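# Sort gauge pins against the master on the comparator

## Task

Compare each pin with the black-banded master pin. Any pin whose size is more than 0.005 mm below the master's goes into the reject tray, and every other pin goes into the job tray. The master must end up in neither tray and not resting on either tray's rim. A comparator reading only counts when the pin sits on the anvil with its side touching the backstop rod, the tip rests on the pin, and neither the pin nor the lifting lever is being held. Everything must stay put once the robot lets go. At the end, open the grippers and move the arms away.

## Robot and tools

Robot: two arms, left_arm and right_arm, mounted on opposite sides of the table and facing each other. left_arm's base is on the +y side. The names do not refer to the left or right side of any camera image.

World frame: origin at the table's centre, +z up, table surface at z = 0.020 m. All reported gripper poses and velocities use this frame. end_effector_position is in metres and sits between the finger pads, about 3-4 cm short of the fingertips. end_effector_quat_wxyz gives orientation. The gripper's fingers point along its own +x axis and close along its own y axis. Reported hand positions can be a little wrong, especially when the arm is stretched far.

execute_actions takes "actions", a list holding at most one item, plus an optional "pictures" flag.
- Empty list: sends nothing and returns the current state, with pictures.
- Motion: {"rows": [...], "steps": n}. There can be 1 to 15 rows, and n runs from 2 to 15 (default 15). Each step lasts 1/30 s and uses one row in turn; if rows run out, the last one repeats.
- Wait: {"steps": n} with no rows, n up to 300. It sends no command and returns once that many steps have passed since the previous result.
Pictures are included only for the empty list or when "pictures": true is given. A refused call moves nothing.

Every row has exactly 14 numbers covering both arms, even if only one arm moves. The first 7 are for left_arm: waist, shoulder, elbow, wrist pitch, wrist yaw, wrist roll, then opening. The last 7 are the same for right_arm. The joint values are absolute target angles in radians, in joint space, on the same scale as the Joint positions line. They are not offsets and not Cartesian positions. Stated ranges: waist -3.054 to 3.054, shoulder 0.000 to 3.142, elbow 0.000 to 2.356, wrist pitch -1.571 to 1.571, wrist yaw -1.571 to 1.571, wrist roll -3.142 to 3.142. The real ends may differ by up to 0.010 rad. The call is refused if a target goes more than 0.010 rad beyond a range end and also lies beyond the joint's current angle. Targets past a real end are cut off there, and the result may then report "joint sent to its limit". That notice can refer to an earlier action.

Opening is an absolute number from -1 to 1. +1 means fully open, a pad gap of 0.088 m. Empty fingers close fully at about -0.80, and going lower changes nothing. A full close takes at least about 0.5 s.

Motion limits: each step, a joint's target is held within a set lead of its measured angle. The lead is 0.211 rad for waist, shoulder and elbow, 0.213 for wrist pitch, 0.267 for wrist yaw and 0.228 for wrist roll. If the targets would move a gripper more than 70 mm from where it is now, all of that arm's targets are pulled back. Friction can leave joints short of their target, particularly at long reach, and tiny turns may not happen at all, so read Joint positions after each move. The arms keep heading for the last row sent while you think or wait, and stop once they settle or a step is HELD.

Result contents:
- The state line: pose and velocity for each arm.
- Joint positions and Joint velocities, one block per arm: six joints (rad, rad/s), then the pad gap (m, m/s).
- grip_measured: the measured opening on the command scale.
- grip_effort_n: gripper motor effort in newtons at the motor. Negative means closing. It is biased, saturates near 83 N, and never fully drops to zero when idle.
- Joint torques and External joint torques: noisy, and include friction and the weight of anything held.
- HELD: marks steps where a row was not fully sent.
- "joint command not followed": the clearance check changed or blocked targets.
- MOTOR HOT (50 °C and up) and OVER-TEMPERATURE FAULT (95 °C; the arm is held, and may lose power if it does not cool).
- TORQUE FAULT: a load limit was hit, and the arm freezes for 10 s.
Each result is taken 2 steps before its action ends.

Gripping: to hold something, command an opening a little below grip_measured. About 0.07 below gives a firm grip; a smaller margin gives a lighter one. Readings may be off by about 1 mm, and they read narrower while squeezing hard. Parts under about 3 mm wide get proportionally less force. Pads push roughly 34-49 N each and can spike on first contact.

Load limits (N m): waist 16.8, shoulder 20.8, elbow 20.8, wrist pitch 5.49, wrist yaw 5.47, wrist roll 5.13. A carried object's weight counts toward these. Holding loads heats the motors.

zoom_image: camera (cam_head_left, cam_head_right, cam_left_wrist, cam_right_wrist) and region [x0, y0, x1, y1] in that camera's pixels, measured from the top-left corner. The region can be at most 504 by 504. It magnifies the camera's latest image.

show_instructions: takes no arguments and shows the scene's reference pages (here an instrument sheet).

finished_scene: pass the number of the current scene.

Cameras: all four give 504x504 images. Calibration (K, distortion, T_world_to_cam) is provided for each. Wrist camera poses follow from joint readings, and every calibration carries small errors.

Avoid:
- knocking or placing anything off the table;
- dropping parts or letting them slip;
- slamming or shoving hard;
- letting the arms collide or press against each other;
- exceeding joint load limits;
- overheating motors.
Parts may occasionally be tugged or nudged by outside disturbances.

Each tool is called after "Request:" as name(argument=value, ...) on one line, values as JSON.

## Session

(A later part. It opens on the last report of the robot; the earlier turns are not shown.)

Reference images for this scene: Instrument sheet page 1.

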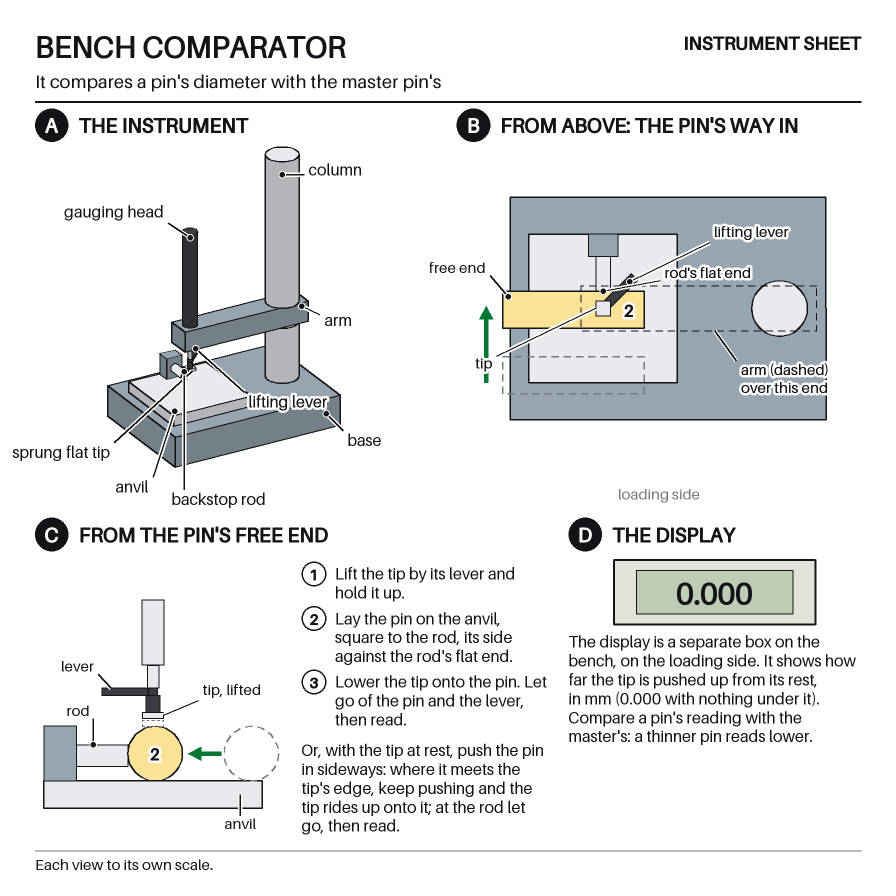

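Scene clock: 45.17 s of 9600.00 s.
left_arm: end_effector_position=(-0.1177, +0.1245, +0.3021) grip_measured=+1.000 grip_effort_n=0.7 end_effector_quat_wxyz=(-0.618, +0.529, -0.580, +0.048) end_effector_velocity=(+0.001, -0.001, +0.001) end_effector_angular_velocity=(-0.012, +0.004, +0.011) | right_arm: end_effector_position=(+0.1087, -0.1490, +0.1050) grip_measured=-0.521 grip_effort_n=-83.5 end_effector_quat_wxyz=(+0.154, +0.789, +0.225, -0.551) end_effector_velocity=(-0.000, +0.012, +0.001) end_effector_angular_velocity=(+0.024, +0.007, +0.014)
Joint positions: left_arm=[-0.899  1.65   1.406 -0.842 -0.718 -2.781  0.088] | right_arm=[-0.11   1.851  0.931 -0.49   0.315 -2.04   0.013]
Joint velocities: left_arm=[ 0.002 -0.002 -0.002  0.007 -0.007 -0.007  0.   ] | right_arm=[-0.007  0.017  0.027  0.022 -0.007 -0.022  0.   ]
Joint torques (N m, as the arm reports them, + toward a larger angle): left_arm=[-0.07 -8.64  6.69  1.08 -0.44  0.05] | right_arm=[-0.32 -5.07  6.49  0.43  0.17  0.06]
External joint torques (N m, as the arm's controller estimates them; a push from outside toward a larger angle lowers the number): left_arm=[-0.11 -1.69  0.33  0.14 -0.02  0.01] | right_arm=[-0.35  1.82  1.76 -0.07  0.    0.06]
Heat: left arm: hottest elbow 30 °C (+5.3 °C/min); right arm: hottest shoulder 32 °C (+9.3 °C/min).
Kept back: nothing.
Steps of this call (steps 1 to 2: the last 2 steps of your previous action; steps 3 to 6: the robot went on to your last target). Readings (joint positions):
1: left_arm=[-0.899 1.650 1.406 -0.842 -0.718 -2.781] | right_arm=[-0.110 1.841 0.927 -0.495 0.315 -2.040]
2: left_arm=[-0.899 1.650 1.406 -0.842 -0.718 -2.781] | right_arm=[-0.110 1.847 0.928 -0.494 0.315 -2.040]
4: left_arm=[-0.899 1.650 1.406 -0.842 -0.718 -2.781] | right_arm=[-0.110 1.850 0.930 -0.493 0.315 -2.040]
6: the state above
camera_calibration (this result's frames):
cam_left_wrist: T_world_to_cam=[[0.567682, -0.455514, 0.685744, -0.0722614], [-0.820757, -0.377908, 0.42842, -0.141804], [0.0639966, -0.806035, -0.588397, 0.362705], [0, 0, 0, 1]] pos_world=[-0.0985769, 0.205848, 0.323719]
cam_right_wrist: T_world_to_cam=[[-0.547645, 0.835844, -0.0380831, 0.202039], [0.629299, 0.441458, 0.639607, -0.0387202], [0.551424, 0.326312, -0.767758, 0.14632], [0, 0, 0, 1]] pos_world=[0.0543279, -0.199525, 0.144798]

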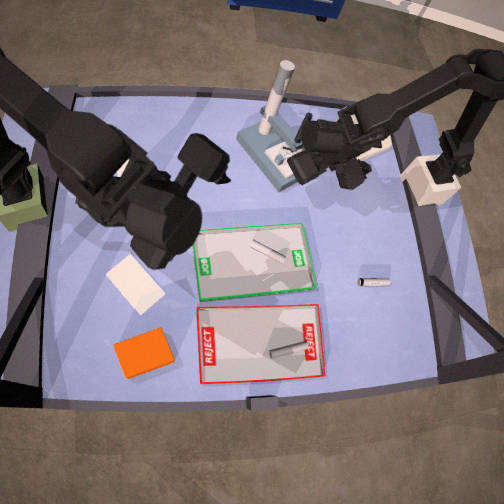

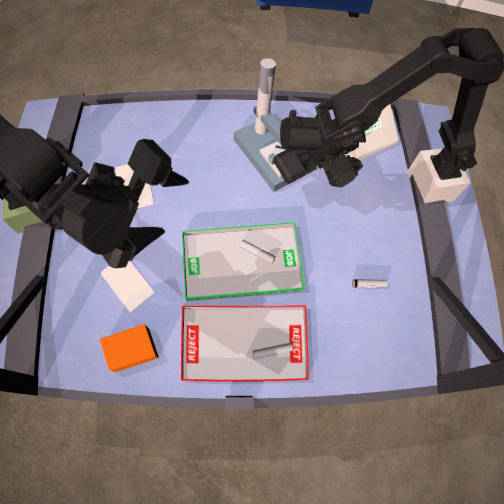

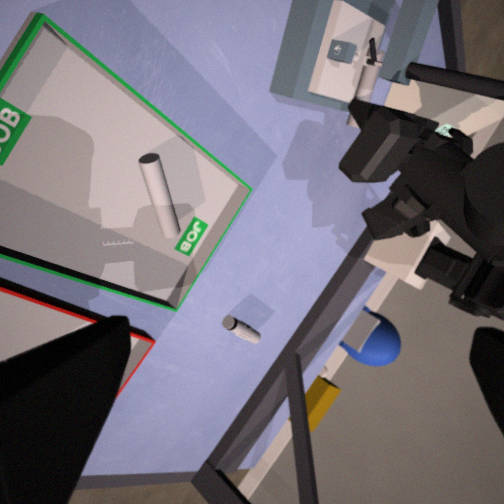

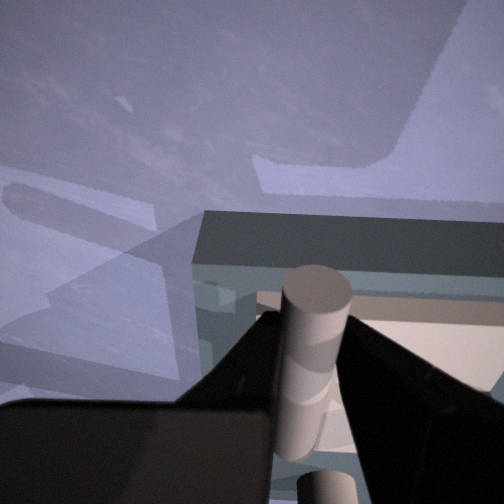

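Request:
execute_actions(actions=[{"rows":[[-0.899,1.65,1.406,-0.842,-0.718,-2.781,1,-0.108,1.871,0.934,-0.476,0.315,-2.03,-0.6],[-0.899,1.65,1.406,-0.842,-0.718,-2.781,1,-0.108,1.871,0.934,-0.476,0.315,-2.03,-0.6],[-0.899,1.65,1.406,-0.842,-0.718,-2.781,1,-0.108,1.871,0.934,-0.476,0.315,-2.03,-0.52],[-0.899,1.65,1.406,-0.842,-0.718,-2.781,1,-0.108,1.871,0.934,-0.476,0.315,-2.03,-0.47],[-0.899,1.65,1.406,-0.842,-0.718,-2.781,1,-0.108,1.871,0.934,-0.476,0.315,-2.03,-0.42],[-0.899,1.65,1.406,-0.842,-0.718,-2.781,1,-0.108,1.871,0.934,-0.476,0.315,-2.03,-0.42],[-0.899,1.65,1.406,-0.842,-0.718,-2.781,1,-0.108,1.871,0.934,-0.476,0.315,-2.03,-0.42],[-0.899,1.65,1.406,-0.842,-0.718,-2.781,1,-0.108,1.871,0.934,-0.476,0.315,-2.03,-0.42],[-0.899,1.65,1.406,-0.842,-0.718,-2.781,1,-0.108,1.871,0.934,-0.476,0.315,-2.03,-0.42],[-0.899,1.65,1.406,-0.842,-0.718,-2.781,1,-0.108,1.871,0.934,-0.476,0.315,-2.03,-0.42],[-0.899,1.65,1.406,-0.842,-0.718,-2.781,1,-0.108,1.871,0.934,-0.476,0.315,-2.03,-0.42],[-0.899,1.65,1.406,-0.842,-0.718,-2.781,1,-0.108,1.871,0.934,-0.476,0.315,-2.03,-0.46],[-0.899,1.65,1.406,-0.842,-0.718,-2.781,1,-0.108,1.871,0.934,-0.476,0.315,-2.03,-0.5],[-0.899,1.65,1.406,-0.842,-0.718,-2.781,1,-0.108,1.871,0.934,-0.476,0.315,-2.03,-0.54],[-0.899,1.65,1.406,-0.842,-0.718,-2.781,1,-0.108,1.871,0.934,-0.476,0.315,-2.03,-0.6]]}])

Request:
execute_actions(actions=[{"steps":5}])

Request:
execute_actions(actions=[{"rows":[[-0.899,1.65,1.406,-0.842,-0.718,-2.781,1,-0.104,1.876,0.952,-0.479,0.315,-2.03,-0.6],[-0.899,1.65,1.406,-0.842,-0.718,-2.781,1,-0.101,1.881,0.959,-0.481,0.315,-2.028,-0.6],[-0.899,1.65,1.406,-0.842,-0.718,-2.781,1,-0.098,1.886,0.967,-0.484,0.316,-2.026,-0.6],[-0.899,1.65,1.406,-0.842,-0.718,-2.781,1,-0.095,1.891,0.974,-0.486,0.316,-2.024,-0.6],[-0.899,1.65,1.406,-0.842,-0.718,-2.781,1,-0.092,1.896,0.982,-0.489,0.317,-2.022,-0.6],[-0.899,1.65,1.406,-0.842,-0.718,-2.781,1,-0.089,1.901,0.989,-0.491,0.317,-2.02,-0.6],[-0.899,1.65,1.406,-0.842,-0.718,-2.781,1,-0.086,1.906,0.996,-0.493,0.317,-2.018,-0.6],[-0.899,1.65,1.406,-0.842,-0.718,-2.781,1,-0.083,1.91,1.004,-0.496,0.318,-2.016,-0.6],[-0.899,1.65,1.406,-0.842,-0.718,-2.781,1,-0.08,1.915,1.011,-0.498,0.318,-2.014,-0.6],[-0.899,1.65,1.406,-0.842,-0.718,-2.781,1,-0.077,1.92,1.018,-0.5,0.318,-2.012,-0.6],[-0.899,1.65,1.406,-0.842,-0.718,-2.781,1,-0.074,1.925,1.026,-0.503,0.319,-2.01,-0.6],[-0.899,1.65,1.406,-0.842,-0.718,-2.781,1,-0.071,1.93,1.033,-0.505,0.319,-2.008,-0.6],[-0.899,1.65,1.406,-0.842,-0.718,-2.781,1,-0.068,1.935,1.041,-0.508,0.32,-2.006,-0.6],[-0.899,1.65,1.406,-0.842,-0.718,-2.781,1,-0.065,1.94,1.048,-0.51,0.32,-2.004,-0.6]]}])

Request:
execute_actions(actions=[{"steps":11}])

Request:
execute_actions(actions=[{"rows":[[-0.899,1.65,1.406,-0.842,-0.718,-2.781,1,-0.073,1.929,1.034,-0.514,0.323,-2.006,-0.6],[-0.899,1.65,1.406,-0.842,-0.718,-2.781,1,-0.073,1.929,1.034,-0.514,0.323,-2.006,-0.6],[-0.899,1.65,1.406,-0.842,-0.718,-2.781,1,-0.073,1.929,1.034,-0.514,0.323,-2.006,-0.52],[-0.899,1.65,1.406,-0.842,-0.718,-2.781,1,-0.073,1.929,1.034,-0.514,0.323,-2.006,-0.48],[-0.899,1.65,1.406,-0.842,-0.718,-2.781,1,-0.073,1.929,1.034,-0.514,0.323,-2.006,-0.44],[-0.899,1.65,1.406,-0.842,-0.718,-2.781,1,-0.073,1.929,1.034,-0.514,0.323,-2.006,-0.3]],"steps":8}])

Request:
execute_actions(actions=[{"steps":15}], pictures=true)

Request:
zoom_image(camera="cam_head_right", region=[350,105,400,155])

Scene clock: 46.20 s of 9600.00 s.
left_arm: end_effector_position=(-0.1177, +0.1245, +0.3021) grip_measured=+1.000 grip_effort_n=0.7 end_effector_quat_wxyz=(-0.618, +0.529, -0.580, +0.048) end_effector_velocity=(-0.000, -0.000, +0.001) end_effector_angular_velocity=(-0.012, +0.004, +0.006) | right_arm: end_effector_position=(+0.1086, -0.1472, +0.1024) grip_measured=-0.449 grip_effort_n=-17.9 end_effector_quat_wxyz=(+0.151, +0.789, +0.224, -0.551) end_effector_velocity=(-0.002, -0.003, -0.003) end_effector_angular_velocity=(-0.008, +0.024, -0.019)
Joint positions: left_arm=[-0.899  1.65   1.406 -0.842 -0.718 -2.781  0.088] | right_arm=[-0.11   1.862  0.933 -0.478  0.316 -2.035  0.017]
Joint velocities: left_arm=[-0.002 -0.002 -0.002  0.007 -0.007 -0.007  0.   ] | right_arm=[-0.002  0.002 -0.002 -0.007 -0.022  0.022 -0.026]
Joint torques (N m, as the arm reports them, + toward a larger angle): left_arm=[-0.06 -8.66  6.67  1.08 -0.44  0.05] | right_arm=[ 0.32 -5.01  5.34  0.31  0.16  0.18]
External joint torques (N m, as the arm's controller estimates them; a push from outside toward a larger angle lowers the number): left_arm=[-0.05 -1.63  0.23  0.12 -0.02  0.01] | right_arm=[ 0.31  1.88  0.63 -0.2  -0.01  0.18]
Heat: left arm: hottest elbow 31 °C (+6.5 °C/min); right arm: hottest shoulder 32 °C (+9.1 °C/min).
Steps of this call (steps 1 to 18: the robot went on to your last target; steps 19 to 31: the first 13 steps of this action). Readings (joint positions):
19: left_arm=[-0.899 1.650 1.406 -0.842 -0.718 -2.781] | right_arm=[-0.111 1.854 0.933 -0.488 0.315 -2.039]
20: left_arm=[-0.899 1.650 1.406 -0.842 -0.718 -2.781] | right_arm=[-0.111 1.855 0.933 -0.486 0.315 -2.038]
22: left_arm=[-0.899 1.650 1.406 -0.842 -0.718 -2.781] | right_arm=[-0.110 1.858 0.933 -0.482 0.315 -2.036]
26: left_arm=[-0.899 1.650 1.406 -0.842 -0.718 -2.781] | right_arm=[-0.110 1.860 0.933 -0.479 0.316 -2.035]
31: the state above

Scene clock: 46.37 s of 9600.00 s.
left_arm: end_effector_position=(-0.1177, +0.1245, +0.3021) grip_measured=+1.000 grip_effort_n=0.7 end_effector_quat_wxyz=(-0.618, +0.529, -0.580, +0.048) end_effector_velocity=(+0.001, -0.001, +0.003) end_effector_angular_velocity=(-0.020, -0.006, +0.013) | right_arm: end_effector_position=(+0.1086, -0.1471, +0.1024) grip_measured=-0.519 grip_effort_n=-83.5 end_effector_quat_wxyz=(+0.151, +0.789, +0.224, -0.551) end_effector_velocity=(-0.000, -0.002, -0.000) end_effector_angular_velocity=(-0.010, +0.005, +0.006)
Joint positions: left_arm=[-0.899  1.65   1.406 -0.842 -0.718 -2.781  0.088] | right_arm=[-0.11   1.862  0.933 -0.478  0.316 -2.034  0.014]
Joint velocities: left_arm=[-0.002 -0.002 -0.002  0.007 -0.022 -0.007  0.   ] | right_arm=[-0.002 -0.002 -0.002 -0.007 -0.007 -0.007  0.   ]
Joint torques (N m, as the arm reports them, + toward a larger angle): left_arm=[-0.06 -8.64  6.68  1.08 -0.44  0.05] | right_arm=[ 0.26 -5.11  5.33  0.32  0.16  0.18]
External joint torques (N m, as the arm's controller estimates them; a push from outside toward a larger angle lowers the number): left_arm=[-0.11 -1.6   0.23  0.12 -0.01  0.01] | right_arm=[ 0.26  1.81  0.56 -0.22 -0.01  0.18]
Heat: left arm: hottest elbow 31 °C (+6.5 °C/min); right arm: hottest shoulder 32 °C (+9.1 °C/min).
Kept back: nothing.
Steps of this call (steps 1 to 2: the last 2 steps of your previous action; steps 3 to 5: the robot went on to your last target). Readings (joint positions):
1: left_arm=[-0.899 1.650 1.406 -0.842 -0.718 -2.781] | right_arm=[-0.110 1.862 0.933 -0.478 0.316 -2.034]
2: left_arm=[-0.899 1.650 1.406 -0.842 -0.718 -2.781] | right_arm=[-0.110 1.862 0.933 -0.478 0.316 -2.034]
4: left_arm=[-0.899 1.650 1.406 -0.842 -0.718 -2.781] | right_arm=[-0.110 1.862 0.933 -0.478 0.316 -2.034]
5: the state above

Scene clock: 46.80 s of 9600.00 s.
left_arm: end_effector_position=(-0.1177, +0.1245, +0.3021) grip_measured=+1.000 grip_effort_n=0.7 end_effector_quat_wxyz=(-0.618, +0.529, -0.580, +0.048) end_effector_velocity=(+0.004, +0.003, -0.001) end_effector_angular_velocity=(+0.012, -0.013, +0.011) | right_arm: end_effector_position=(+0.0976, -0.1300, +0.1037) grip_measured=-0.519 grip_effort_n=-83.5 end_effector_quat_wxyz=(+0.151, +0.789, +0.230, -0.549) end_effector_velocity=(-0.025, +0.041, +0.002) end_effector_angular_velocity=(+0.015, -0.012, +0.014)
Joint positions: left_arm=[-0.899  1.65   1.406 -0.842 -0.718 -2.781  0.088] | right_arm=[-0.082  1.913  1.01  -0.503  0.32  -2.015  0.014]
Joint velocities: left_arm=[ 0.002 -0.002 -0.002 -0.022 -0.007 -0.007  0.   ] | right_arm=[ 0.066  0.129  0.193 -0.066  0.022  0.051 -0.   ]
Joint torques (N m, as the arm reports them, + toward a larger angle): left_arm=[-0.06 -8.66  6.68  1.08 -0.44  0.05] | right_arm=[ 0.85 -5.29  6.85  0.3   0.12  0.15]
External joint torques (N m, as the arm's controller estimates them; a push from outside toward a larger angle lowers the number): left_arm=[-0.11 -1.64  0.3   0.15 -0.02  0.01] | right_arm=[ 0.81  2.15  1.92 -0.25 -0.07  0.15]
Heat: left arm: hottest elbow 31 °C (+6.4 °C/min); right arm: hottest shoulder 32 °C (+9.0 °C/min).
Steps of this call (steps 1 to 13: the first 13 steps of this action). Readings (joint positions):
1: left_arm=[-0.899 1.650 1.406 -0.842 -0.718 -2.781] | right_arm=[-0.110 1.862 0.934 -0.478 0.316 -2.034]
2: left_arm=[-0.899 1.650 1.406 -0.842 -0.718 -2.781] | right_arm=[-0.109 1.863 0.936 -0.480 0.316 -2.034]
4: left_arm=[-0.899 1.650 1.406 -0.842 -0.718 -2.781] | right_arm=[-0.107 1.870 0.946 -0.482 0.316 -2.032]
8: left_arm=[-0.899 1.650 1.406 -0.842 -0.718 -2.781] | right_arm=[-0.096 1.889 0.975 -0.488 0.316 -2.025]
13: the state above

Scene clock: 47.17 s of 9600.00 s.
left_arm: end_effector_position=(-0.1177, +0.1245, +0.3021) grip_measured=+1.000 grip_effort_n=0.7 end_effector_quat_wxyz=(-0.618, +0.529, -0.580, +0.048) end_effector_velocity=(+0.001, +0.002, +0.000) end_effector_angular_velocity=(-0.000, -0.005, +0.006) | right_arm: end_effector_position=(+0.0947, -0.1257, +0.1038) grip_measured=-0.519 grip_effort_n=-83.5 end_effector_quat_wxyz=(+0.151, +0.790, +0.229, -0.549) end_effector_velocity=(+0.000, -0.002, -0.000) end_effector_angular_velocity=(-0.010, +0.005, +0.006)
Joint positions: left_arm=[-0.899  1.65   1.406 -0.842 -0.718 -2.781  0.088] | right_arm=[-0.074  1.928  1.033 -0.515  0.324 -2.006  0.014]
Joint velocities: left_arm=[-0.002 -0.002 -0.002 -0.007 -0.007 -0.007  0.   ] | right_arm=[-0.002 -0.002 -0.002 -0.007 -0.007 -0.007  0.   ]
Joint torques (N m, as the arm reports them, + toward a larger angle): left_arm=[-0.07 -8.65  6.68  1.08 -0.44  0.05] | right_arm=[ 1.03 -5.29  6.98  0.46  0.04  0.09]
External joint torques (N m, as the arm's controller estimates them; a push from outside toward a larger angle lowers the number): left_arm=[-0.07 -1.61  0.25  0.13 -0.02  0.01] | right_arm=[ 1.04  2.21  2.15 -0.06 -0.14  0.09]
Heat: left arm: hottest elbow 31 °C (+6.4 °C/min); right arm: hottest shoulder 32 °C (+8.9 °C/min).
Kept back: nothing.
Steps of this call (steps 1 to 2: the last 2 steps of your previous action; steps 3 to 11: the robot went on to your last target). Readings (joint positions):
1: left_arm=[-0.899 1.650 1.406 -0.842 -0.718 -2.781] | right_arm=[-0.079 1.917 1.017 -0.505 0.320 -2.013]
2: left_arm=[-0.899 1.650 1.406 -0.842 -0.718 -2.781] | right_arm=[-0.077 1.921 1.023 -0.507 0.320 -2.011]
4: left_arm=[-0.899 1.650 1.406 -0.842 -0.718 -2.781] | right_arm=[-0.074 1.926 1.030 -0.511 0.324 -2.007]
8: left_arm=[-0.899 1.650 1.406 -0.842 -0.718 -2.781] | right_arm=[-0.074 1.928 1.033 -0.514 0.324 -2.006]
11: the state above

Scene clock: 47.37 s of 9600.00 s.
left_arm: end_effector_position=(-0.1177, +0.1245, +0.3021) grip_measured=+1.000 grip_effort_n=0.7 end_effector_quat_wxyz=(-0.618, +0.529, -0.580, +0.048) end_effector_velocity=(+0.002, +0.002, -0.002) end_effector_angular_velocity=(-0.001, +0.002, +0.016) | right_arm: end_effector_position=(+0.0949, -0.1258, +0.1038) grip_measured=-0.461 grip_effort_n=9.1 end_effector_quat_wxyz=(+0.151, +0.790, +0.229, -0.548) end_effector_velocity=(+0.003, +0.001, +0.001) end_effector_angular_velocity=(+0.007, +0.022, -0.007)
Joint positions: left_arm=[-0.899  1.65   1.406 -0.842 -0.718 -2.781  0.088] | right_arm=[-0.074  1.928  1.033 -0.515  0.324 -2.006  0.016]
Joint velocities: left_arm=[-0.002 -0.002 -0.007 -0.007 -0.007 -0.022  0.   ] | right_arm=[-0.017 -0.007 -0.002  0.007 -0.022 -0.007  0.081]
Joint torques (N m, as the arm reports them, + toward a larger angle): left_arm=[-0.06 -8.66  6.69  1.08 -0.43  0.05] | right_arm=[ 0.26 -6.5   5.41  0.28  0.1   0.02]
External joint torques (N m, as the arm's controller estimates them; a push from outside toward a larger angle lowers the number): left_arm=[-0.06 -1.6   0.26  0.13 -0.02  0.01] | right_arm=[ 0.28  1.14  0.46 -0.27 -0.09  0.02]
Heat: left arm: hottest elbow 31 °C (+6.3 °C/min); right arm: hottest shoulder 32 °C (+8.9 °C/min).
Steps of this call (steps 1 to 6: the first 6 steps of this action). Readings (joint positions):
1: left_arm=[-0.899 1.650 1.406 -0.842 -0.718 -2.781] | right_arm=[-0.074 1.928 1.033 -0.515 0.324 -2.006]
2: left_arm=[-0.899 1.650 1.406 -0.842 -0.718 -2.781] | right_arm=[-0.074 1.928 1.033 -0.515 0.324 -2.006]
4: left_arm=[-0.899 1.650 1.406 -0.842 -0.718 -2.781] | right_arm=[-0.074 1.928 1.033 -0.515 0.324 -2.006]
6: the state above

Scene clock: 47.87 s of 9600.00 s.
left_arm: end_effector_position=(-0.1177, +0.1245, +0.3021) grip_measured=+1.000 grip_effort_n=0.7 end_effector_quat_wxyz=(-0.618, +0.529, -0.580, +0.048) end_effector_velocity=(+0.001, +0.002, +0.000) end_effector_angular_velocity=(-0.000, -0.005, +0.006) | right_arm: end_effector_position=(+0.0949, -0.1258, +0.1038) grip_measured=-0.304 grip_effort_n=16.0 end_effector_quat_wxyz=(+0.151, +0.790, +0.229, -0.548) end_effector_velocity=(+0.002, -0.004, -0.002) end_effector_angular_velocity=(-0.011, +0.007, -0.013)
Joint positions: left_arm=[-0.899  1.65   1.406 -0.842 -0.718 -2.781  0.088] | right_arm=[-0.074  1.928  1.033 -0.515  0.324 -2.006  0.024]
Joint velocities: left_arm=[-0.002 -0.002 -0.002 -0.007 -0.007 -0.007  0.   ] | right_arm=[-0.007 -0.002 -0.007 -0.007 -0.007  0.007  0.   ]
Joint torques (N m, as the arm reports them, + toward a larger angle): left_arm=[-0.06 -8.65  6.68  1.07 -0.43  0.06] | right_arm=[ 0.12 -6.57  5.39  0.25  0.12  0.02]
External joint torques (N m, as the arm's controller estimates them; a push from outside toward a larger angle lowers the number): left_arm=[-0.07 -1.56  0.22  0.12 -0.01  0.02] | right_arm=[ 0.13  0.94  0.55 -0.26 -0.06  0.02]
Heat: left arm: hottest elbow 31 °C (+6.3 °C/min); right arm: hottest shoulder 32 °C (+8.8 °C/min).
Kept back: nothing.
Steps of this call (steps 1 to 2: the last 2 steps of your previous action; steps 3 to 15: the robot went on to your last target). Readings (joint positions):
1: left_arm=[-0.899 1.650 1.406 -0.842 -0.718 -2.781] | right_arm=[-0.074 1.928 1.033 -0.515 0.324 -2.006]
2: left_arm=[-0.899 1.650 1.406 -0.842 -0.718 -2.781] | right_arm=[-0.074 1.928 1.033 -0.515 0.324 -2.006]
4: left_arm=[-0.899 1.650 1.406 -0.842 -0.718 -2.781] | right_arm=[-0.074 1.928 1.033 -0.515 0.324 -2.006]
8: left_arm=[-0.899 1.650 1.406 -0.842 -0.718 -2.781] | right_arm=[-0.074 1.928 1.033 -0.515 0.324 -2.006]
15: the state above
All arms were judged still, so your last target was given up. Only a new action makes them travel on or press farther. Fingers that are still opening or closing keep moving.
camera_calibration (this result's frames):
cam_left_wrist: T_world_to_cam=[[0.567682, -0.455514, 0.685744, -0.0722614], [-0.820757, -0.377908, 0.42842, -0.141804], [0.0639966, -0.806035, -0.588397, 0.362705], [0, 0, 0, 1]] pos_world=[-0.0985769, 0.205848, 0.323719]
cam_right_wrist: T_world_to_cam=[[-0.550256, 0.834413, -0.031194, 0.174415], [0.625916, 0.436913, 0.646016, -0.0403852], [0.552673, 0.335949, -0.762686, 0.14597], [0, 0, 0, 1]] pos_world=[0.0405771, -0.176928, 0.14286]

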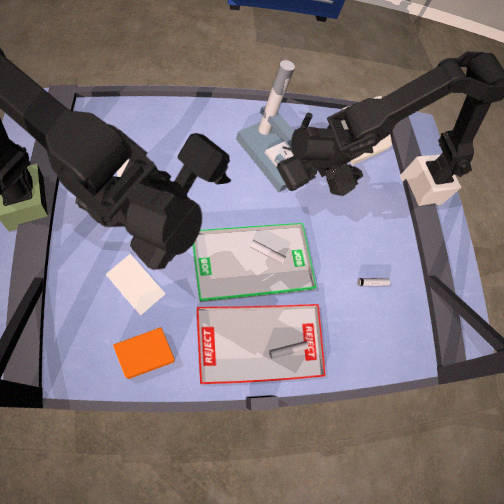

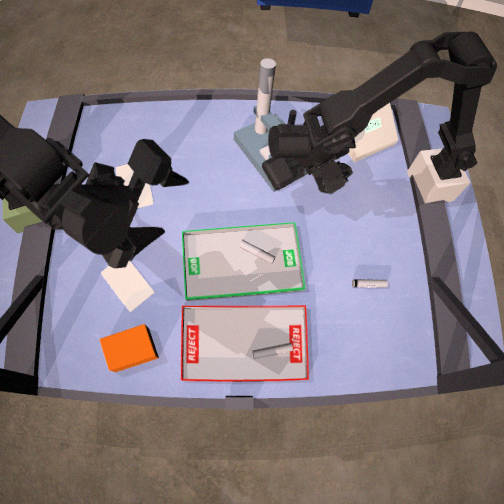

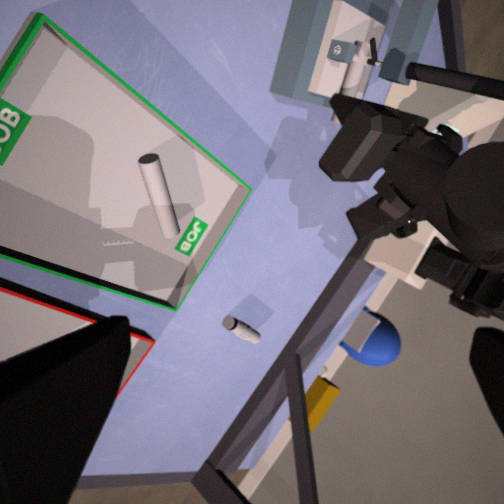

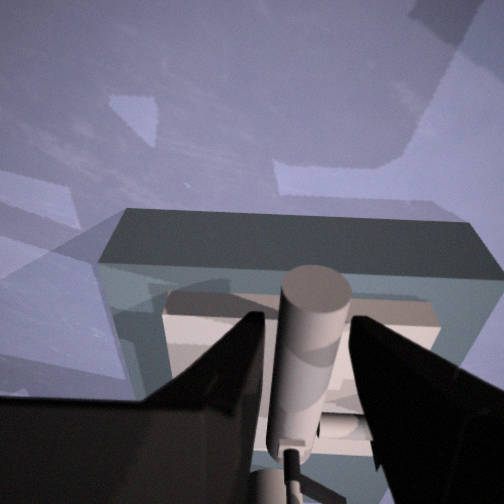

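Region (350, 105, 400, 155) of cam_head_right's 504x504 image, scaled by 10.080, with more detail than that image has.

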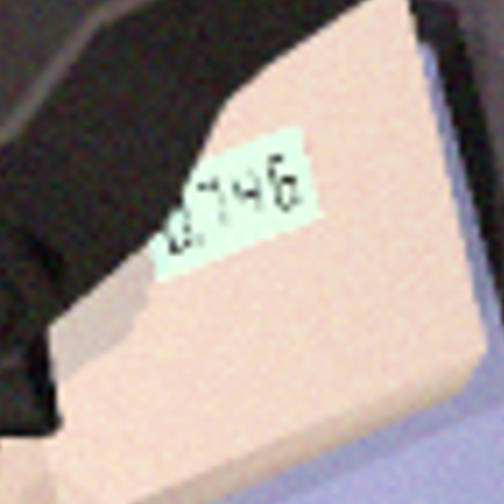

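Request:
execute_actions(actions=[{"rows":[[-0.899,1.65,1.406,-0.842,-0.718,-2.781,1,-0.073,1.929,1.034,-0.514,0.323,-2.006,-0.38],[-0.899,1.65,1.406,-0.842,-0.718,-2.781,1,-0.073,1.929,1.034,-0.514,0.323,-2.006,-0.43],[-0.899,1.65,1.406,-0.842,-0.718,-2.781,1,-0.073,1.929,1.034,-0.514,0.323,-2.006,-0.46],[-0.899,1.65,1.406,-0.842,-0.718,-2.781,1,-0.073,1.929,1.034,-0.514,0.323,-2.006,-0.5],[-0.899,1.65,1.406,-0.842,-0.718,-2.781,1,-0.073,1.929,1.034,-0.514,0.323,-2.006,-0.54],[-0.899,1.65,1.406,-0.842,-0.718,-2.781,1,-0.073,1.929,1.034,-0.514,0.323,-2.006,-0.6]],"steps":10}])

Request:
execute_actions(actions=[{"rows":[[-0.899,1.65,1.406,-0.842,-0.718,-2.781,1,-0.078,1.915,1.018,-0.512,0.323,-2.01,-0.6],[-0.899,1.65,1.406,-0.842,-0.718,-2.781,1,-0.082,1.906,1.007,-0.51,0.323,-2.013,-0.6],[-0.899,1.65,1.406,-0.842,-0.718,-2.781,1,-0.086,1.897,0.996,-0.508,0.323,-2.016,-0.6],[-0.899,1.65,1.406,-0.842,-0.718,-2.781,1,-0.09,1.888,0.985,-0.506,0.323,-2.019,-0.6],[-0.899,1.65,1.406,-0.842,-0.718,-2.781,1,-0.094,1.879,0.974,-0.504,0.323,-2.022,-0.6],[-0.899,1.65,1.406,-0.842,-0.718,-2.781,1,-0.098,1.87,0.963,-0.502,0.323,-2.025,-0.6],[-0.899,1.65,1.406,-0.842,-0.718,-2.781,1,-0.102,1.862,0.952,-0.5,0.323,-2.028,-0.6],[-0.899,1.65,1.406,-0.842,-0.718,-2.781,1,-0.106,1.853,0.941,-0.498,0.323,-2.031,-0.6],[-0.899,1.65,1.406,-0.842,-0.718,-2.781,1,-0.11,1.845,0.931,-0.496,0.323,-2.034,-0.6],[-0.899,1.65,1.406,-0.842,-0.718,-2.781,1,-0.11,1.837,0.921,-0.498,0.323,-2.038,-0.6],[-0.899,1.65,1.406,-0.842,-0.718,-2.781,1,-0.11,1.82,0.905,-0.503,0.323,-2.038,-0.6],[-0.899,1.65,1.406,-0.842,-0.718,-2.781,1,-0.11,1.79,0.885,-0.515,0.323,-2.038,-0.6],[-0.899,1.65,1.406,-0.842,-0.718,-2.781,1,-0.11,1.76,0.87,-0.53,0.323,-2.038,-0.6],[-0.899,1.65,1.406,-0.842,-0.718,-2.781,1,-0.11,1.72,0.85,-0.55,0.323,-2.038,-0.6],[-0.899,1.65,1.406,-0.842,-0.718,-2.781,1,-0.11,1.68,0.83,-0.57,0.323,-2.038,-0.6]]}])

Request:
execute_actions(actions=[{"rows":[[-0.899,1.65,1.406,-0.842,-0.718,-2.781,1,-0.11,1.63,0.81,-0.595,0.323,-2.038,-0.6],[-0.899,1.65,1.406,-0.842,-0.718,-2.781,1,-0.11,1.595,0.79,-0.61,0.323,-2.038,-0.6],[-0.899,1.65,1.406,-0.842,-0.718,-2.781,1,-0.09,1.595,0.79,-0.61,0.323,-2.038,-0.6],[-0.899,1.65,1.406,-0.842,-0.718,-2.781,1,-0.05,1.595,0.79,-0.61,0.323,-2.038,-0.6],[-0.899,1.65,1.406,-0.842,-0.718,-2.781,1,0,1.595,0.79,-0.61,0.323,-2.038,-0.6],[-0.899,1.65,1.406,-0.842,-0.718,-2.781,1,0.05,1.595,0.79,-0.61,0.323,-2.038,-0.6],[-0.899,1.65,1.406,-0.842,-0.718,-2.781,1,0.1,1.595,0.79,-0.61,0.323,-2.038,-0.6],[-0.899,1.65,1.406,-0.842,-0.718,-2.781,1,0.15,1.595,0.79,-0.61,0.323,-2.038,-0.6],[-0.899,1.65,1.406,-0.842,-0.718,-2.781,1,0.2,1.595,0.79,-0.61,0.323,-2.038,-0.6],[-0.899,1.65,1.406,-0.842,-0.718,-2.781,1,0.25,1.61,0.82,-0.615,0.32,-2.06,-0.6],[-0.899,1.65,1.406,-0.842,-0.718,-2.781,1,0.3,1.645,0.87,-0.62,0.31,-2.1,-0.6],[-0.899,1.65,1.406,-0.842,-0.718,-2.781,1,0.34,1.68,0.92,-0.625,0.3,-2.14,-0.6],[-0.899,1.65,1.406,-0.842,-0.718,-2.781,1,0.38,1.715,0.97,-0.63,0.29,-2.18,-0.6],[-0.899,1.65,1.406,-0.842,-0.718,-2.781,1,0.42,1.75,1.02,-0.635,0.28,-2.22,-0.6],[-0.899,1.65,1.406,-0.842,-0.718,-2.781,1,0.45,1.785,1.07,-0.64,0.27,-2.26,-0.6]]}])

Request:
execute_actions(actions=[{"rows":[[-0.899,1.65,1.406,-0.842,-0.718,-2.781,1,0.48,1.82,1.12,-0.645,0.26,-2.3,-0.6],[-0.899,1.65,1.406,-0.842,-0.718,-2.781,1,0.505,1.855,1.17,-0.65,0.25,-2.34,-0.6],[-0.899,1.65,1.406,-0.842,-0.718,-2.781,1,0.525,1.89,1.22,-0.655,0.24,-2.38,-0.6],[-0.899,1.65,1.406,-0.842,-0.718,-2.781,1,0.545,1.925,1.27,-0.66,0.23,-2.42,-0.6],[-0.899,1.65,1.406,-0.842,-0.718,-2.781,1,0.545,1.96,1.32,-0.665,0.22,-2.46,-0.6],[-0.899,1.65,1.406,-0.842,-0.718,-2.781,1,0.545,2.0,1.37,-0.67,0.21,-2.5,-0.6],[-0.899,1.65,1.406,-0.842,-0.718,-2.781,1,0.545,2.04,1.42,-0.675,0.2,-2.54,-0.6],[-0.899,1.65,1.406,-0.842,-0.718,-2.781,1,0.545,2.08,1.47,-0.68,0.2,-2.54,-0.6],[-0.899,1.65,1.406,-0.842,-0.718,-2.781,1,0.545,2.12,1.52,-0.69,0.2,-2.54,-0.6],[-0.899,1.65,1.406,-0.842,-0.718,-2.781,1,0.545,2.16,1.57,-0.7,0.2,-2.54,-0.6],[-0.899,1.65,1.406,-0.842,-0.718,-2.781,1,0.545,2.2,1.62,-0.71,0.2,-2.54,-0.6],[-0.899,1.65,1.406,-0.842,-0.718,-2.781,1,0.545,2.24,1.67,-0.72,0.2,-2.54,-0.6],[-0.899,1.65,1.406,-0.842,-0.718,-2.781,1,0.545,2.28,1.72,-0.73,0.2,-2.54,-0.6],[-0.899,1.65,1.406,-0.842,-0.718,-2.781,1,0.545,2.32,1.77,-0.73,0.2,-2.54,-0.6],[-0.899,1.65,1.406,-0.842,-0.718,-2.781,1,0.545,2.35,1.81,-0.735,0.2,-2.54,-0.6]]}])

Request:
execute_actions(actions=[{"steps":10}], pictures=true)

Scene clock: 55.10 s of 9600.00 s.
left_arm: end_effector_position=(-0.1177, +0.1245, +0.3021) grip_measured=+1.000 grip_effort_n=0.7 end_effector_quat_wxyz=(-0.618, +0.529, -0.580, +0.048) end_effector_velocity=(+0.002, +0.003, -0.001) end_effector_angular_velocity=(+0.016, -0.023, -0.004) | right_arm: end_effector_position=(+0.0949, -0.1260, +0.1038) grip_measured=-0.519 grip_effort_n=-83.5 end_effector_quat_wxyz=(+0.152, +0.790, +0.229, -0.549) end_effector_velocity=(-0.000, +0.004, +0.001) end_effector_angular_velocity=(+0.021, -0.005, +0.008)
Joint positions: left_arm=[-0.899  1.65   1.406 -0.842 -0.718 -2.781  0.088] | right_arm=[-0.074  1.928  1.033 -0.516  0.324 -2.006  0.014]
Joint velocities: left_arm=[-0.002 -0.002 -0.002 -0.022 -0.007  0.007  0.   ] | right_arm=[ 0.002 -0.002 -0.002  0.022  0.007 -0.007 -0.   ]
Joint torques (N m, as the arm reports them, + toward a larger angle): left_arm=[-0.09 -8.63  6.68  1.08 -0.43  0.05] | right_arm=[ 0.14 -6.46  5.44  0.31  0.13  0.  ]
External joint torques (N m, as the arm's controller estimates them; a push from outside toward a larger angle lowers the number): left_arm=[-0.09 -1.6   0.28  0.14 -0.02  0.  ] | right_arm=[ 0.13  1.18  0.4  -0.27 -0.05  0.  ]
Heat: left arm: hottest elbow 31 °C (+5.4 °C/min); right arm: hottest shoulder 32 °C (+7.6 °C/min).
Steps of this call (steps 1 to 90: nothing new was sent; then 3.97 s passed at rest; steps 91 to 98: the first 8 steps of this action). Readings (joint positions):
91: left_arm=[-0.899 1.650 1.406 -0.842 -0.718 -2.781] | right_arm=[-0.074 1.928 1.033 -0.515 0.324 -2.006]
92: left_arm=[-0.899 1.650 1.406 -0.842 -0.718 -2.781] | right_arm=[-0.074 1.928 1.033 -0.515 0.324 -2.006]
94: left_arm=[-0.899 1.650 1.406 -0.842 -0.718 -2.781] | right_arm=[-0.074 1.928 1.033 -0.515 0.324 -2.006]
98: the state above

Scene clock: 55.60 s of 9600.00 s.
left_arm: end_effector_position=(-0.1177, +0.1245, +0.3021) grip_measured=+1.000 grip_effort_n=0.7 end_effector_quat_wxyz=(-0.618, +0.529, -0.580, +0.048) end_effector_velocity=(+0.001, +0.001, -0.002) end_effector_angular_velocity=(+0.004, -0.008, +0.006) | right_arm: end_effector_position=(+0.1092, -0.1556, +0.1072) grip_measured=-0.519 grip_effort_n=-83.5 end_effector_quat_wxyz=(+0.157, +0.791, +0.220, -0.549) end_effector_velocity=(+0.022, -0.157, +0.054) end_effector_angular_velocity=(-0.154, -0.017, +0.032)
Joint positions: left_arm=[-0.899  1.65   1.406 -0.842 -0.718 -2.781  0.088] | right_arm=[-0.106  1.831  0.916 -0.506  0.323 -2.031  0.014]
Joint velocities: left_arm=[-0.002  0.002 -0.002 -0.007 -0.007 -0.007  0.   ] | right_arm=[-0.017 -0.569 -0.466 -0.242 -0.007 -0.051  0.   ]
Joint torques (N m, as the arm reports them, + toward a larger angle): left_arm=[-0.06 -8.64  6.7   1.08 -0.43  0.05] | right_arm=[-0.22 -8.27  4.32 -0.11  0.18 -0.19]
External joint torques (N m, as the arm's controller estimates them; a push from outside toward a larger angle lowers the number): left_arm=[-0.05 -1.67  0.3   0.13 -0.02  0.01] | right_arm=[-0.33 -0.81 -0.38 -0.45  0.01 -0.18]
Heat: left arm: hottest elbow 31 °C (+5.4 °C/min); right arm: hottest shoulder 32 °C (+7.6 °C/min).
Steps of this call (steps 1 to 2: the last 2 steps of your previous action; steps 3 to 15: the first 13 steps of this action). Readings (joint positions):
3: left_arm=[-0.899 1.650 1.406 -0.842 -0.718 -2.781] | right_arm=[-0.074 1.928 1.033 -0.516 0.324 -2.006]
4: left_arm=[-0.899 1.650 1.406 -0.842 -0.718 -2.781] | right_arm=[-0.074 1.926 1.031 -0.515 0.324 -2.006]
6: left_arm=[-0.899 1.650 1.406 -0.842 -0.718 -2.781] | right_arm=[-0.076 1.917 1.019 -0.508 0.323 -2.009]
10: left_arm=[-0.899 1.650 1.406 -0.842 -0.718 -2.781] | right_arm=[-0.091 1.886 0.977 -0.506 0.323 -2.019]
15: the state above

Scene clock: 56.10 s of 9600.00 s.
left_arm: end_effector_position=(-0.1177, +0.1245, +0.3021) grip_measured=+1.000 grip_effort_n=0.7 end_effector_quat_wxyz=(-0.618, +0.529, -0.580, +0.048) end_effector_velocity=(-0.002, +0.003, +0.001) end_effector_angular_velocity=(+0.003, +0.009, -0.006) | right_arm: end_effector_position=(+0.0046, -0.1999, +0.1402) grip_measured=-0.519 grip_effort_n=-83.5 end_effector_quat_wxyz=(+0.280, +0.723, +0.382, -0.503) end_effector_velocity=(-0.513, +0.101, +0.034) end_effector_angular_velocity=(-0.115, +0.046, +2.190)
Joint positions: left_arm=[-0.899  1.65   1.406 -0.842 -0.718 -2.781  0.088] | right_arm=[ 0.264  1.646  0.855 -0.626  0.309 -2.102  0.014]
Joint velocities: left_arm=[-0.007 -0.007 -0.002 -0.007  0.007 -0.007  0.   ] | right_arm=[ 1.306  0.735  0.979 -0.051 -0.227 -0.901  0.   ]
Joint torques (N m, as the arm reports them, + toward a larger angle): left_arm=[-0.07 -8.64  6.68  1.08 -0.43  0.05] | right_arm=[ 0.43 -4.3   9.05  0.55  0.15 -0.16]
External joint torques (N m, as the arm's controller estimates them; a push from outside toward a larger angle lowers the number): left_arm=[-0.02 -1.59  0.27  0.13 -0.02  0.01] | right_arm=[ 0.39  1.44  2.76 -0.38 -0.02 -0.18]
Heat: left arm: hottest elbow 31 °C (+5.3 °C/min); right arm: hottest shoulder 32 °C (+7.5 °C/min).
Steps of this call (steps 1 to 2: the last 2 steps of your previous action; steps 3 to 15: the first 13 steps of this action). Readings (joint positions):
3: left_arm=[-0.899 1.650 1.406 -0.842 -0.718 -2.781] | right_arm=[-0.106 1.744 0.863 -0.548 0.323 -2.033]
4: left_arm=[-0.899 1.650 1.406 -0.842 -0.718 -2.781] | right_arm=[-0.106 1.706 0.844 -0.567 0.323 -2.033]
6: left_arm=[-0.899 1.650 1.406 -0.842 -0.718 -2.781] | right_arm=[-0.101 1.643 0.818 -0.593 0.324 -2.033]
10: left_arm=[-0.899 1.650 1.406 -0.842 -0.718 -2.781] | right_arm=[0.024 1.609 0.806 -0.602 0.327 -2.033]
15: the state above

Scene clock: 56.60 s of 9600.00 s.
left_arm: end_effector_position=(-0.1177, +0.1245, +0.3021) grip_measured=+1.000 grip_effort_n=1.2 end_effector_quat_wxyz=(-0.618, +0.529, -0.580, +0.048) end_effector_velocity=(+0.001, +0.004, -0.006) end_effector_angular_velocity=(+0.022, +0.001, +0.009) | right_arm: end_effector_position=(-0.2027, -0.1183, +0.1440) grip_measured=-0.519 grip_effort_n=-83.5 end_effector_quat_wxyz=(+0.430, +0.543, +0.612, -0.382) end_effector_velocity=(-0.196, +0.192, -0.113) end_effector_angular_velocity=(-0.055, -0.037, +0.148)
Joint positions: left_arm=[-0.899  1.65   1.406 -0.842 -0.718 -2.781  0.088] | right_arm=[ 0.546  2.168  1.581 -0.704  0.204 -2.525  0.014]
Joint velocities: left_arm=[-0.002  0.002 -0.007 -0.022  0.007 -0.022  0.   ] | right_arm=[ 0.002  1.179  1.458 -0.315 -0.051 -0.139 -0.   ]
Joint torques (N m, as the arm reports them, + toward a larger angle): left_arm=[-0.06 -8.66  6.7   1.08 -0.44  0.05] | right_arm=[-0.13 -7.77  7.72  0.23  0.04 -0.17]
External joint torques (N m, as the arm's controller estimates them; a push from outside toward a larger angle lowers the number): left_arm=[ 0.02 -1.71  0.33  0.14 -0.03  0.01] | right_arm=[-0.22  2.12  2.02 -0.47 -0.07 -0.16]
Heat: left arm: hottest elbow 31 °C (+5.3 °C/min); right arm: hottest shoulder 32 °C (+7.4 °C/min).
Steps of this call (steps 1 to 2: the last 2 steps of your previous action; steps 3 to 15: the first 13 steps of this action). Readings (joint positions):
3: left_arm=[-0.899 1.650 1.406 -0.842 -0.718 -2.781] | right_arm=[0.383 1.734 0.983 -0.631 0.284 -2.201]
4: left_arm=[-0.899 1.650 1.406 -0.842 -0.718 -2.781] | right_arm=[0.417 1.765 1.033 -0.635 0.275 -2.239]
6: left_arm=[-0.899 1.650 1.406 -0.842 -0.718 -2.781] | right_arm=[0.477 1.831 1.135 -0.642 0.255 -2.316]
10: left_arm=[-0.899 1.650 1.406 -0.842 -0.718 -2.781] | right_arm=[0.541 1.971 1.335 -0.664 0.214 -2.467]
15: the state above

Scene clock: 56.93 s of 9600.00 s.
left_arm: end_effector_position=(-0.1177, +0.1245, +0.3021) grip_measured=+1.000 grip_effort_n=0.7 end_effector_quat_wxyz=(-0.618, +0.529, -0.580, +0.048) end_effector_velocity=(+0.003, +0.000, -0.002) end_effector_angular_velocity=(+0.004, -0.008, +0.011) | right_arm: end_effector_position=(-0.2297, -0.0909, +0.1221) grip_measured=-0.519 grip_effort_n=-83.5 end_effector_quat_wxyz=(+0.432, +0.539, +0.615, -0.380) end_effector_velocity=(-0.015, +0.012, +0.020) end_effector_angular_velocity=(+0.026, +0.052, +0.011)
Joint positions: left_arm=[-0.899  1.65   1.406 -0.842 -0.718 -2.781  0.088] | right_arm=[ 0.546  2.342  1.787 -0.733  0.201 -2.535  0.014]
Joint velocities: left_arm=[ 0.002  0.002 -0.002 -0.007 -0.007 -0.007  0.   ] | right_arm=[-0.002  0.007  0.085 -0.022 -0.022 -0.007 -0.   ]
Joint torques (N m, as the arm reports them, + toward a larger angle): left_arm=[-0.1  -8.64  6.7   1.08 -0.43  0.05] | right_arm=[-0.07 -9.22  8.16  0.26  0.06 -0.17]
External joint torques (N m, as the arm's controller estimates them; a push from outside toward a larger angle lowers the number): left_arm=[-0.1  -1.65  0.28  0.12 -0.02  0.01] | right_arm=[-0.07  2.28  2.13 -0.45 -0.05 -0.17]
Heat: left arm: hottest elbow 31 °C (+5.3 °C/min); right arm: hottest shoulder 32 °C (+7.4 °C/min).
Kept back: nothing.
Steps of this call (steps 1 to 2: the last 2 steps of your previous action; steps 3 to 10: the robot went on to your last target). Readings (joint positions):
1: left_arm=[-0.899 1.650 1.406 -0.842 -0.718 -2.781] | right_arm=[0.546 2.208 1.631 -0.713 0.203 -2.528]
2: left_arm=[-0.899 1.650 1.406 -0.842 -0.718 -2.781] | right_arm=[0.546 2.247 1.679 -0.717 0.203 -2.530]
4: left_arm=[-0.899 1.650 1.406 -0.842 -0.718 -2.781] | right_arm=[0.546 2.303 1.746 -0.719 0.201 -2.533]
8: left_arm=[-0.899 1.650 1.406 -0.842 -0.718 -2.781] | right_arm=[0.546 2.339 1.780 -0.733 0.201 -2.535]
10: the state above
camera_calibration (this result's frames):
cam_left_wrist: T_world_to_cam=[[0.567682, -0.455514, 0.685744, -0.0722614], [-0.820757, -0.377908, 0.42842, -0.141804], [0.0639966, -0.806035, -0.588397, 0.362705], [0, 0, 0, 1]] pos_world=[-0.0985769, 0.205848, 0.323719]
cam_right_wrist: T_world_to_cam=[[-0.98675, -0.156811, -0.0416455, -0.221869], [-0.147444, 0.759564, 0.6335, -0.0111359], [-0.0677076, 0.631247, -0.772621, 0.213144], [0, 0, 0, 1]] pos_world=[-0.20614, -0.16088, 0.162494]

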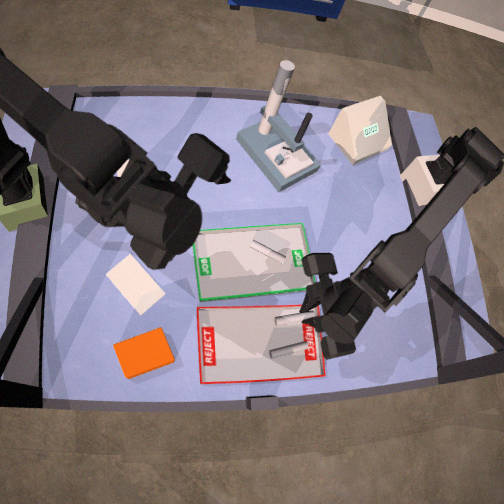

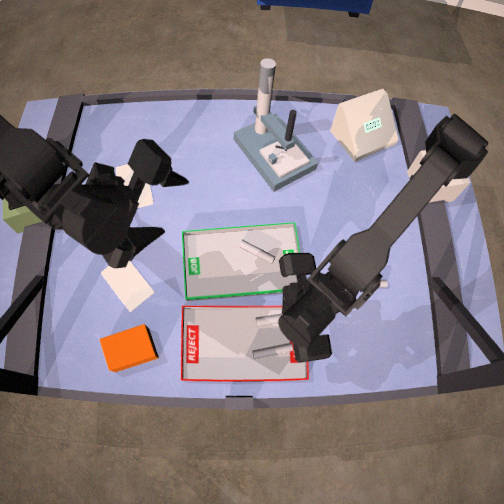

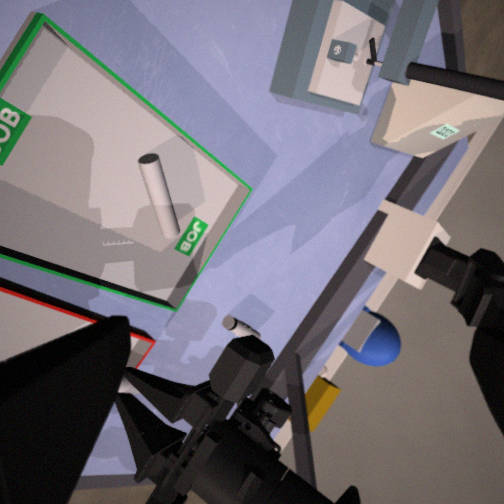

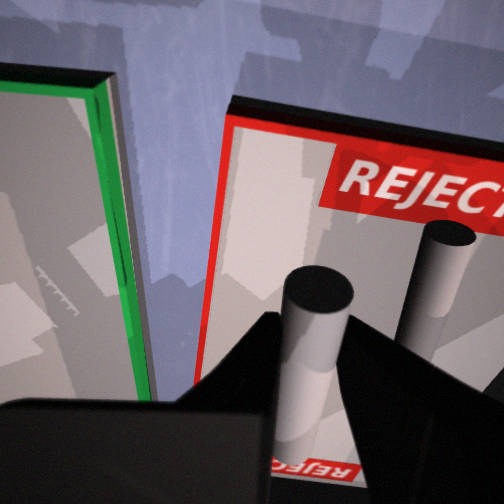

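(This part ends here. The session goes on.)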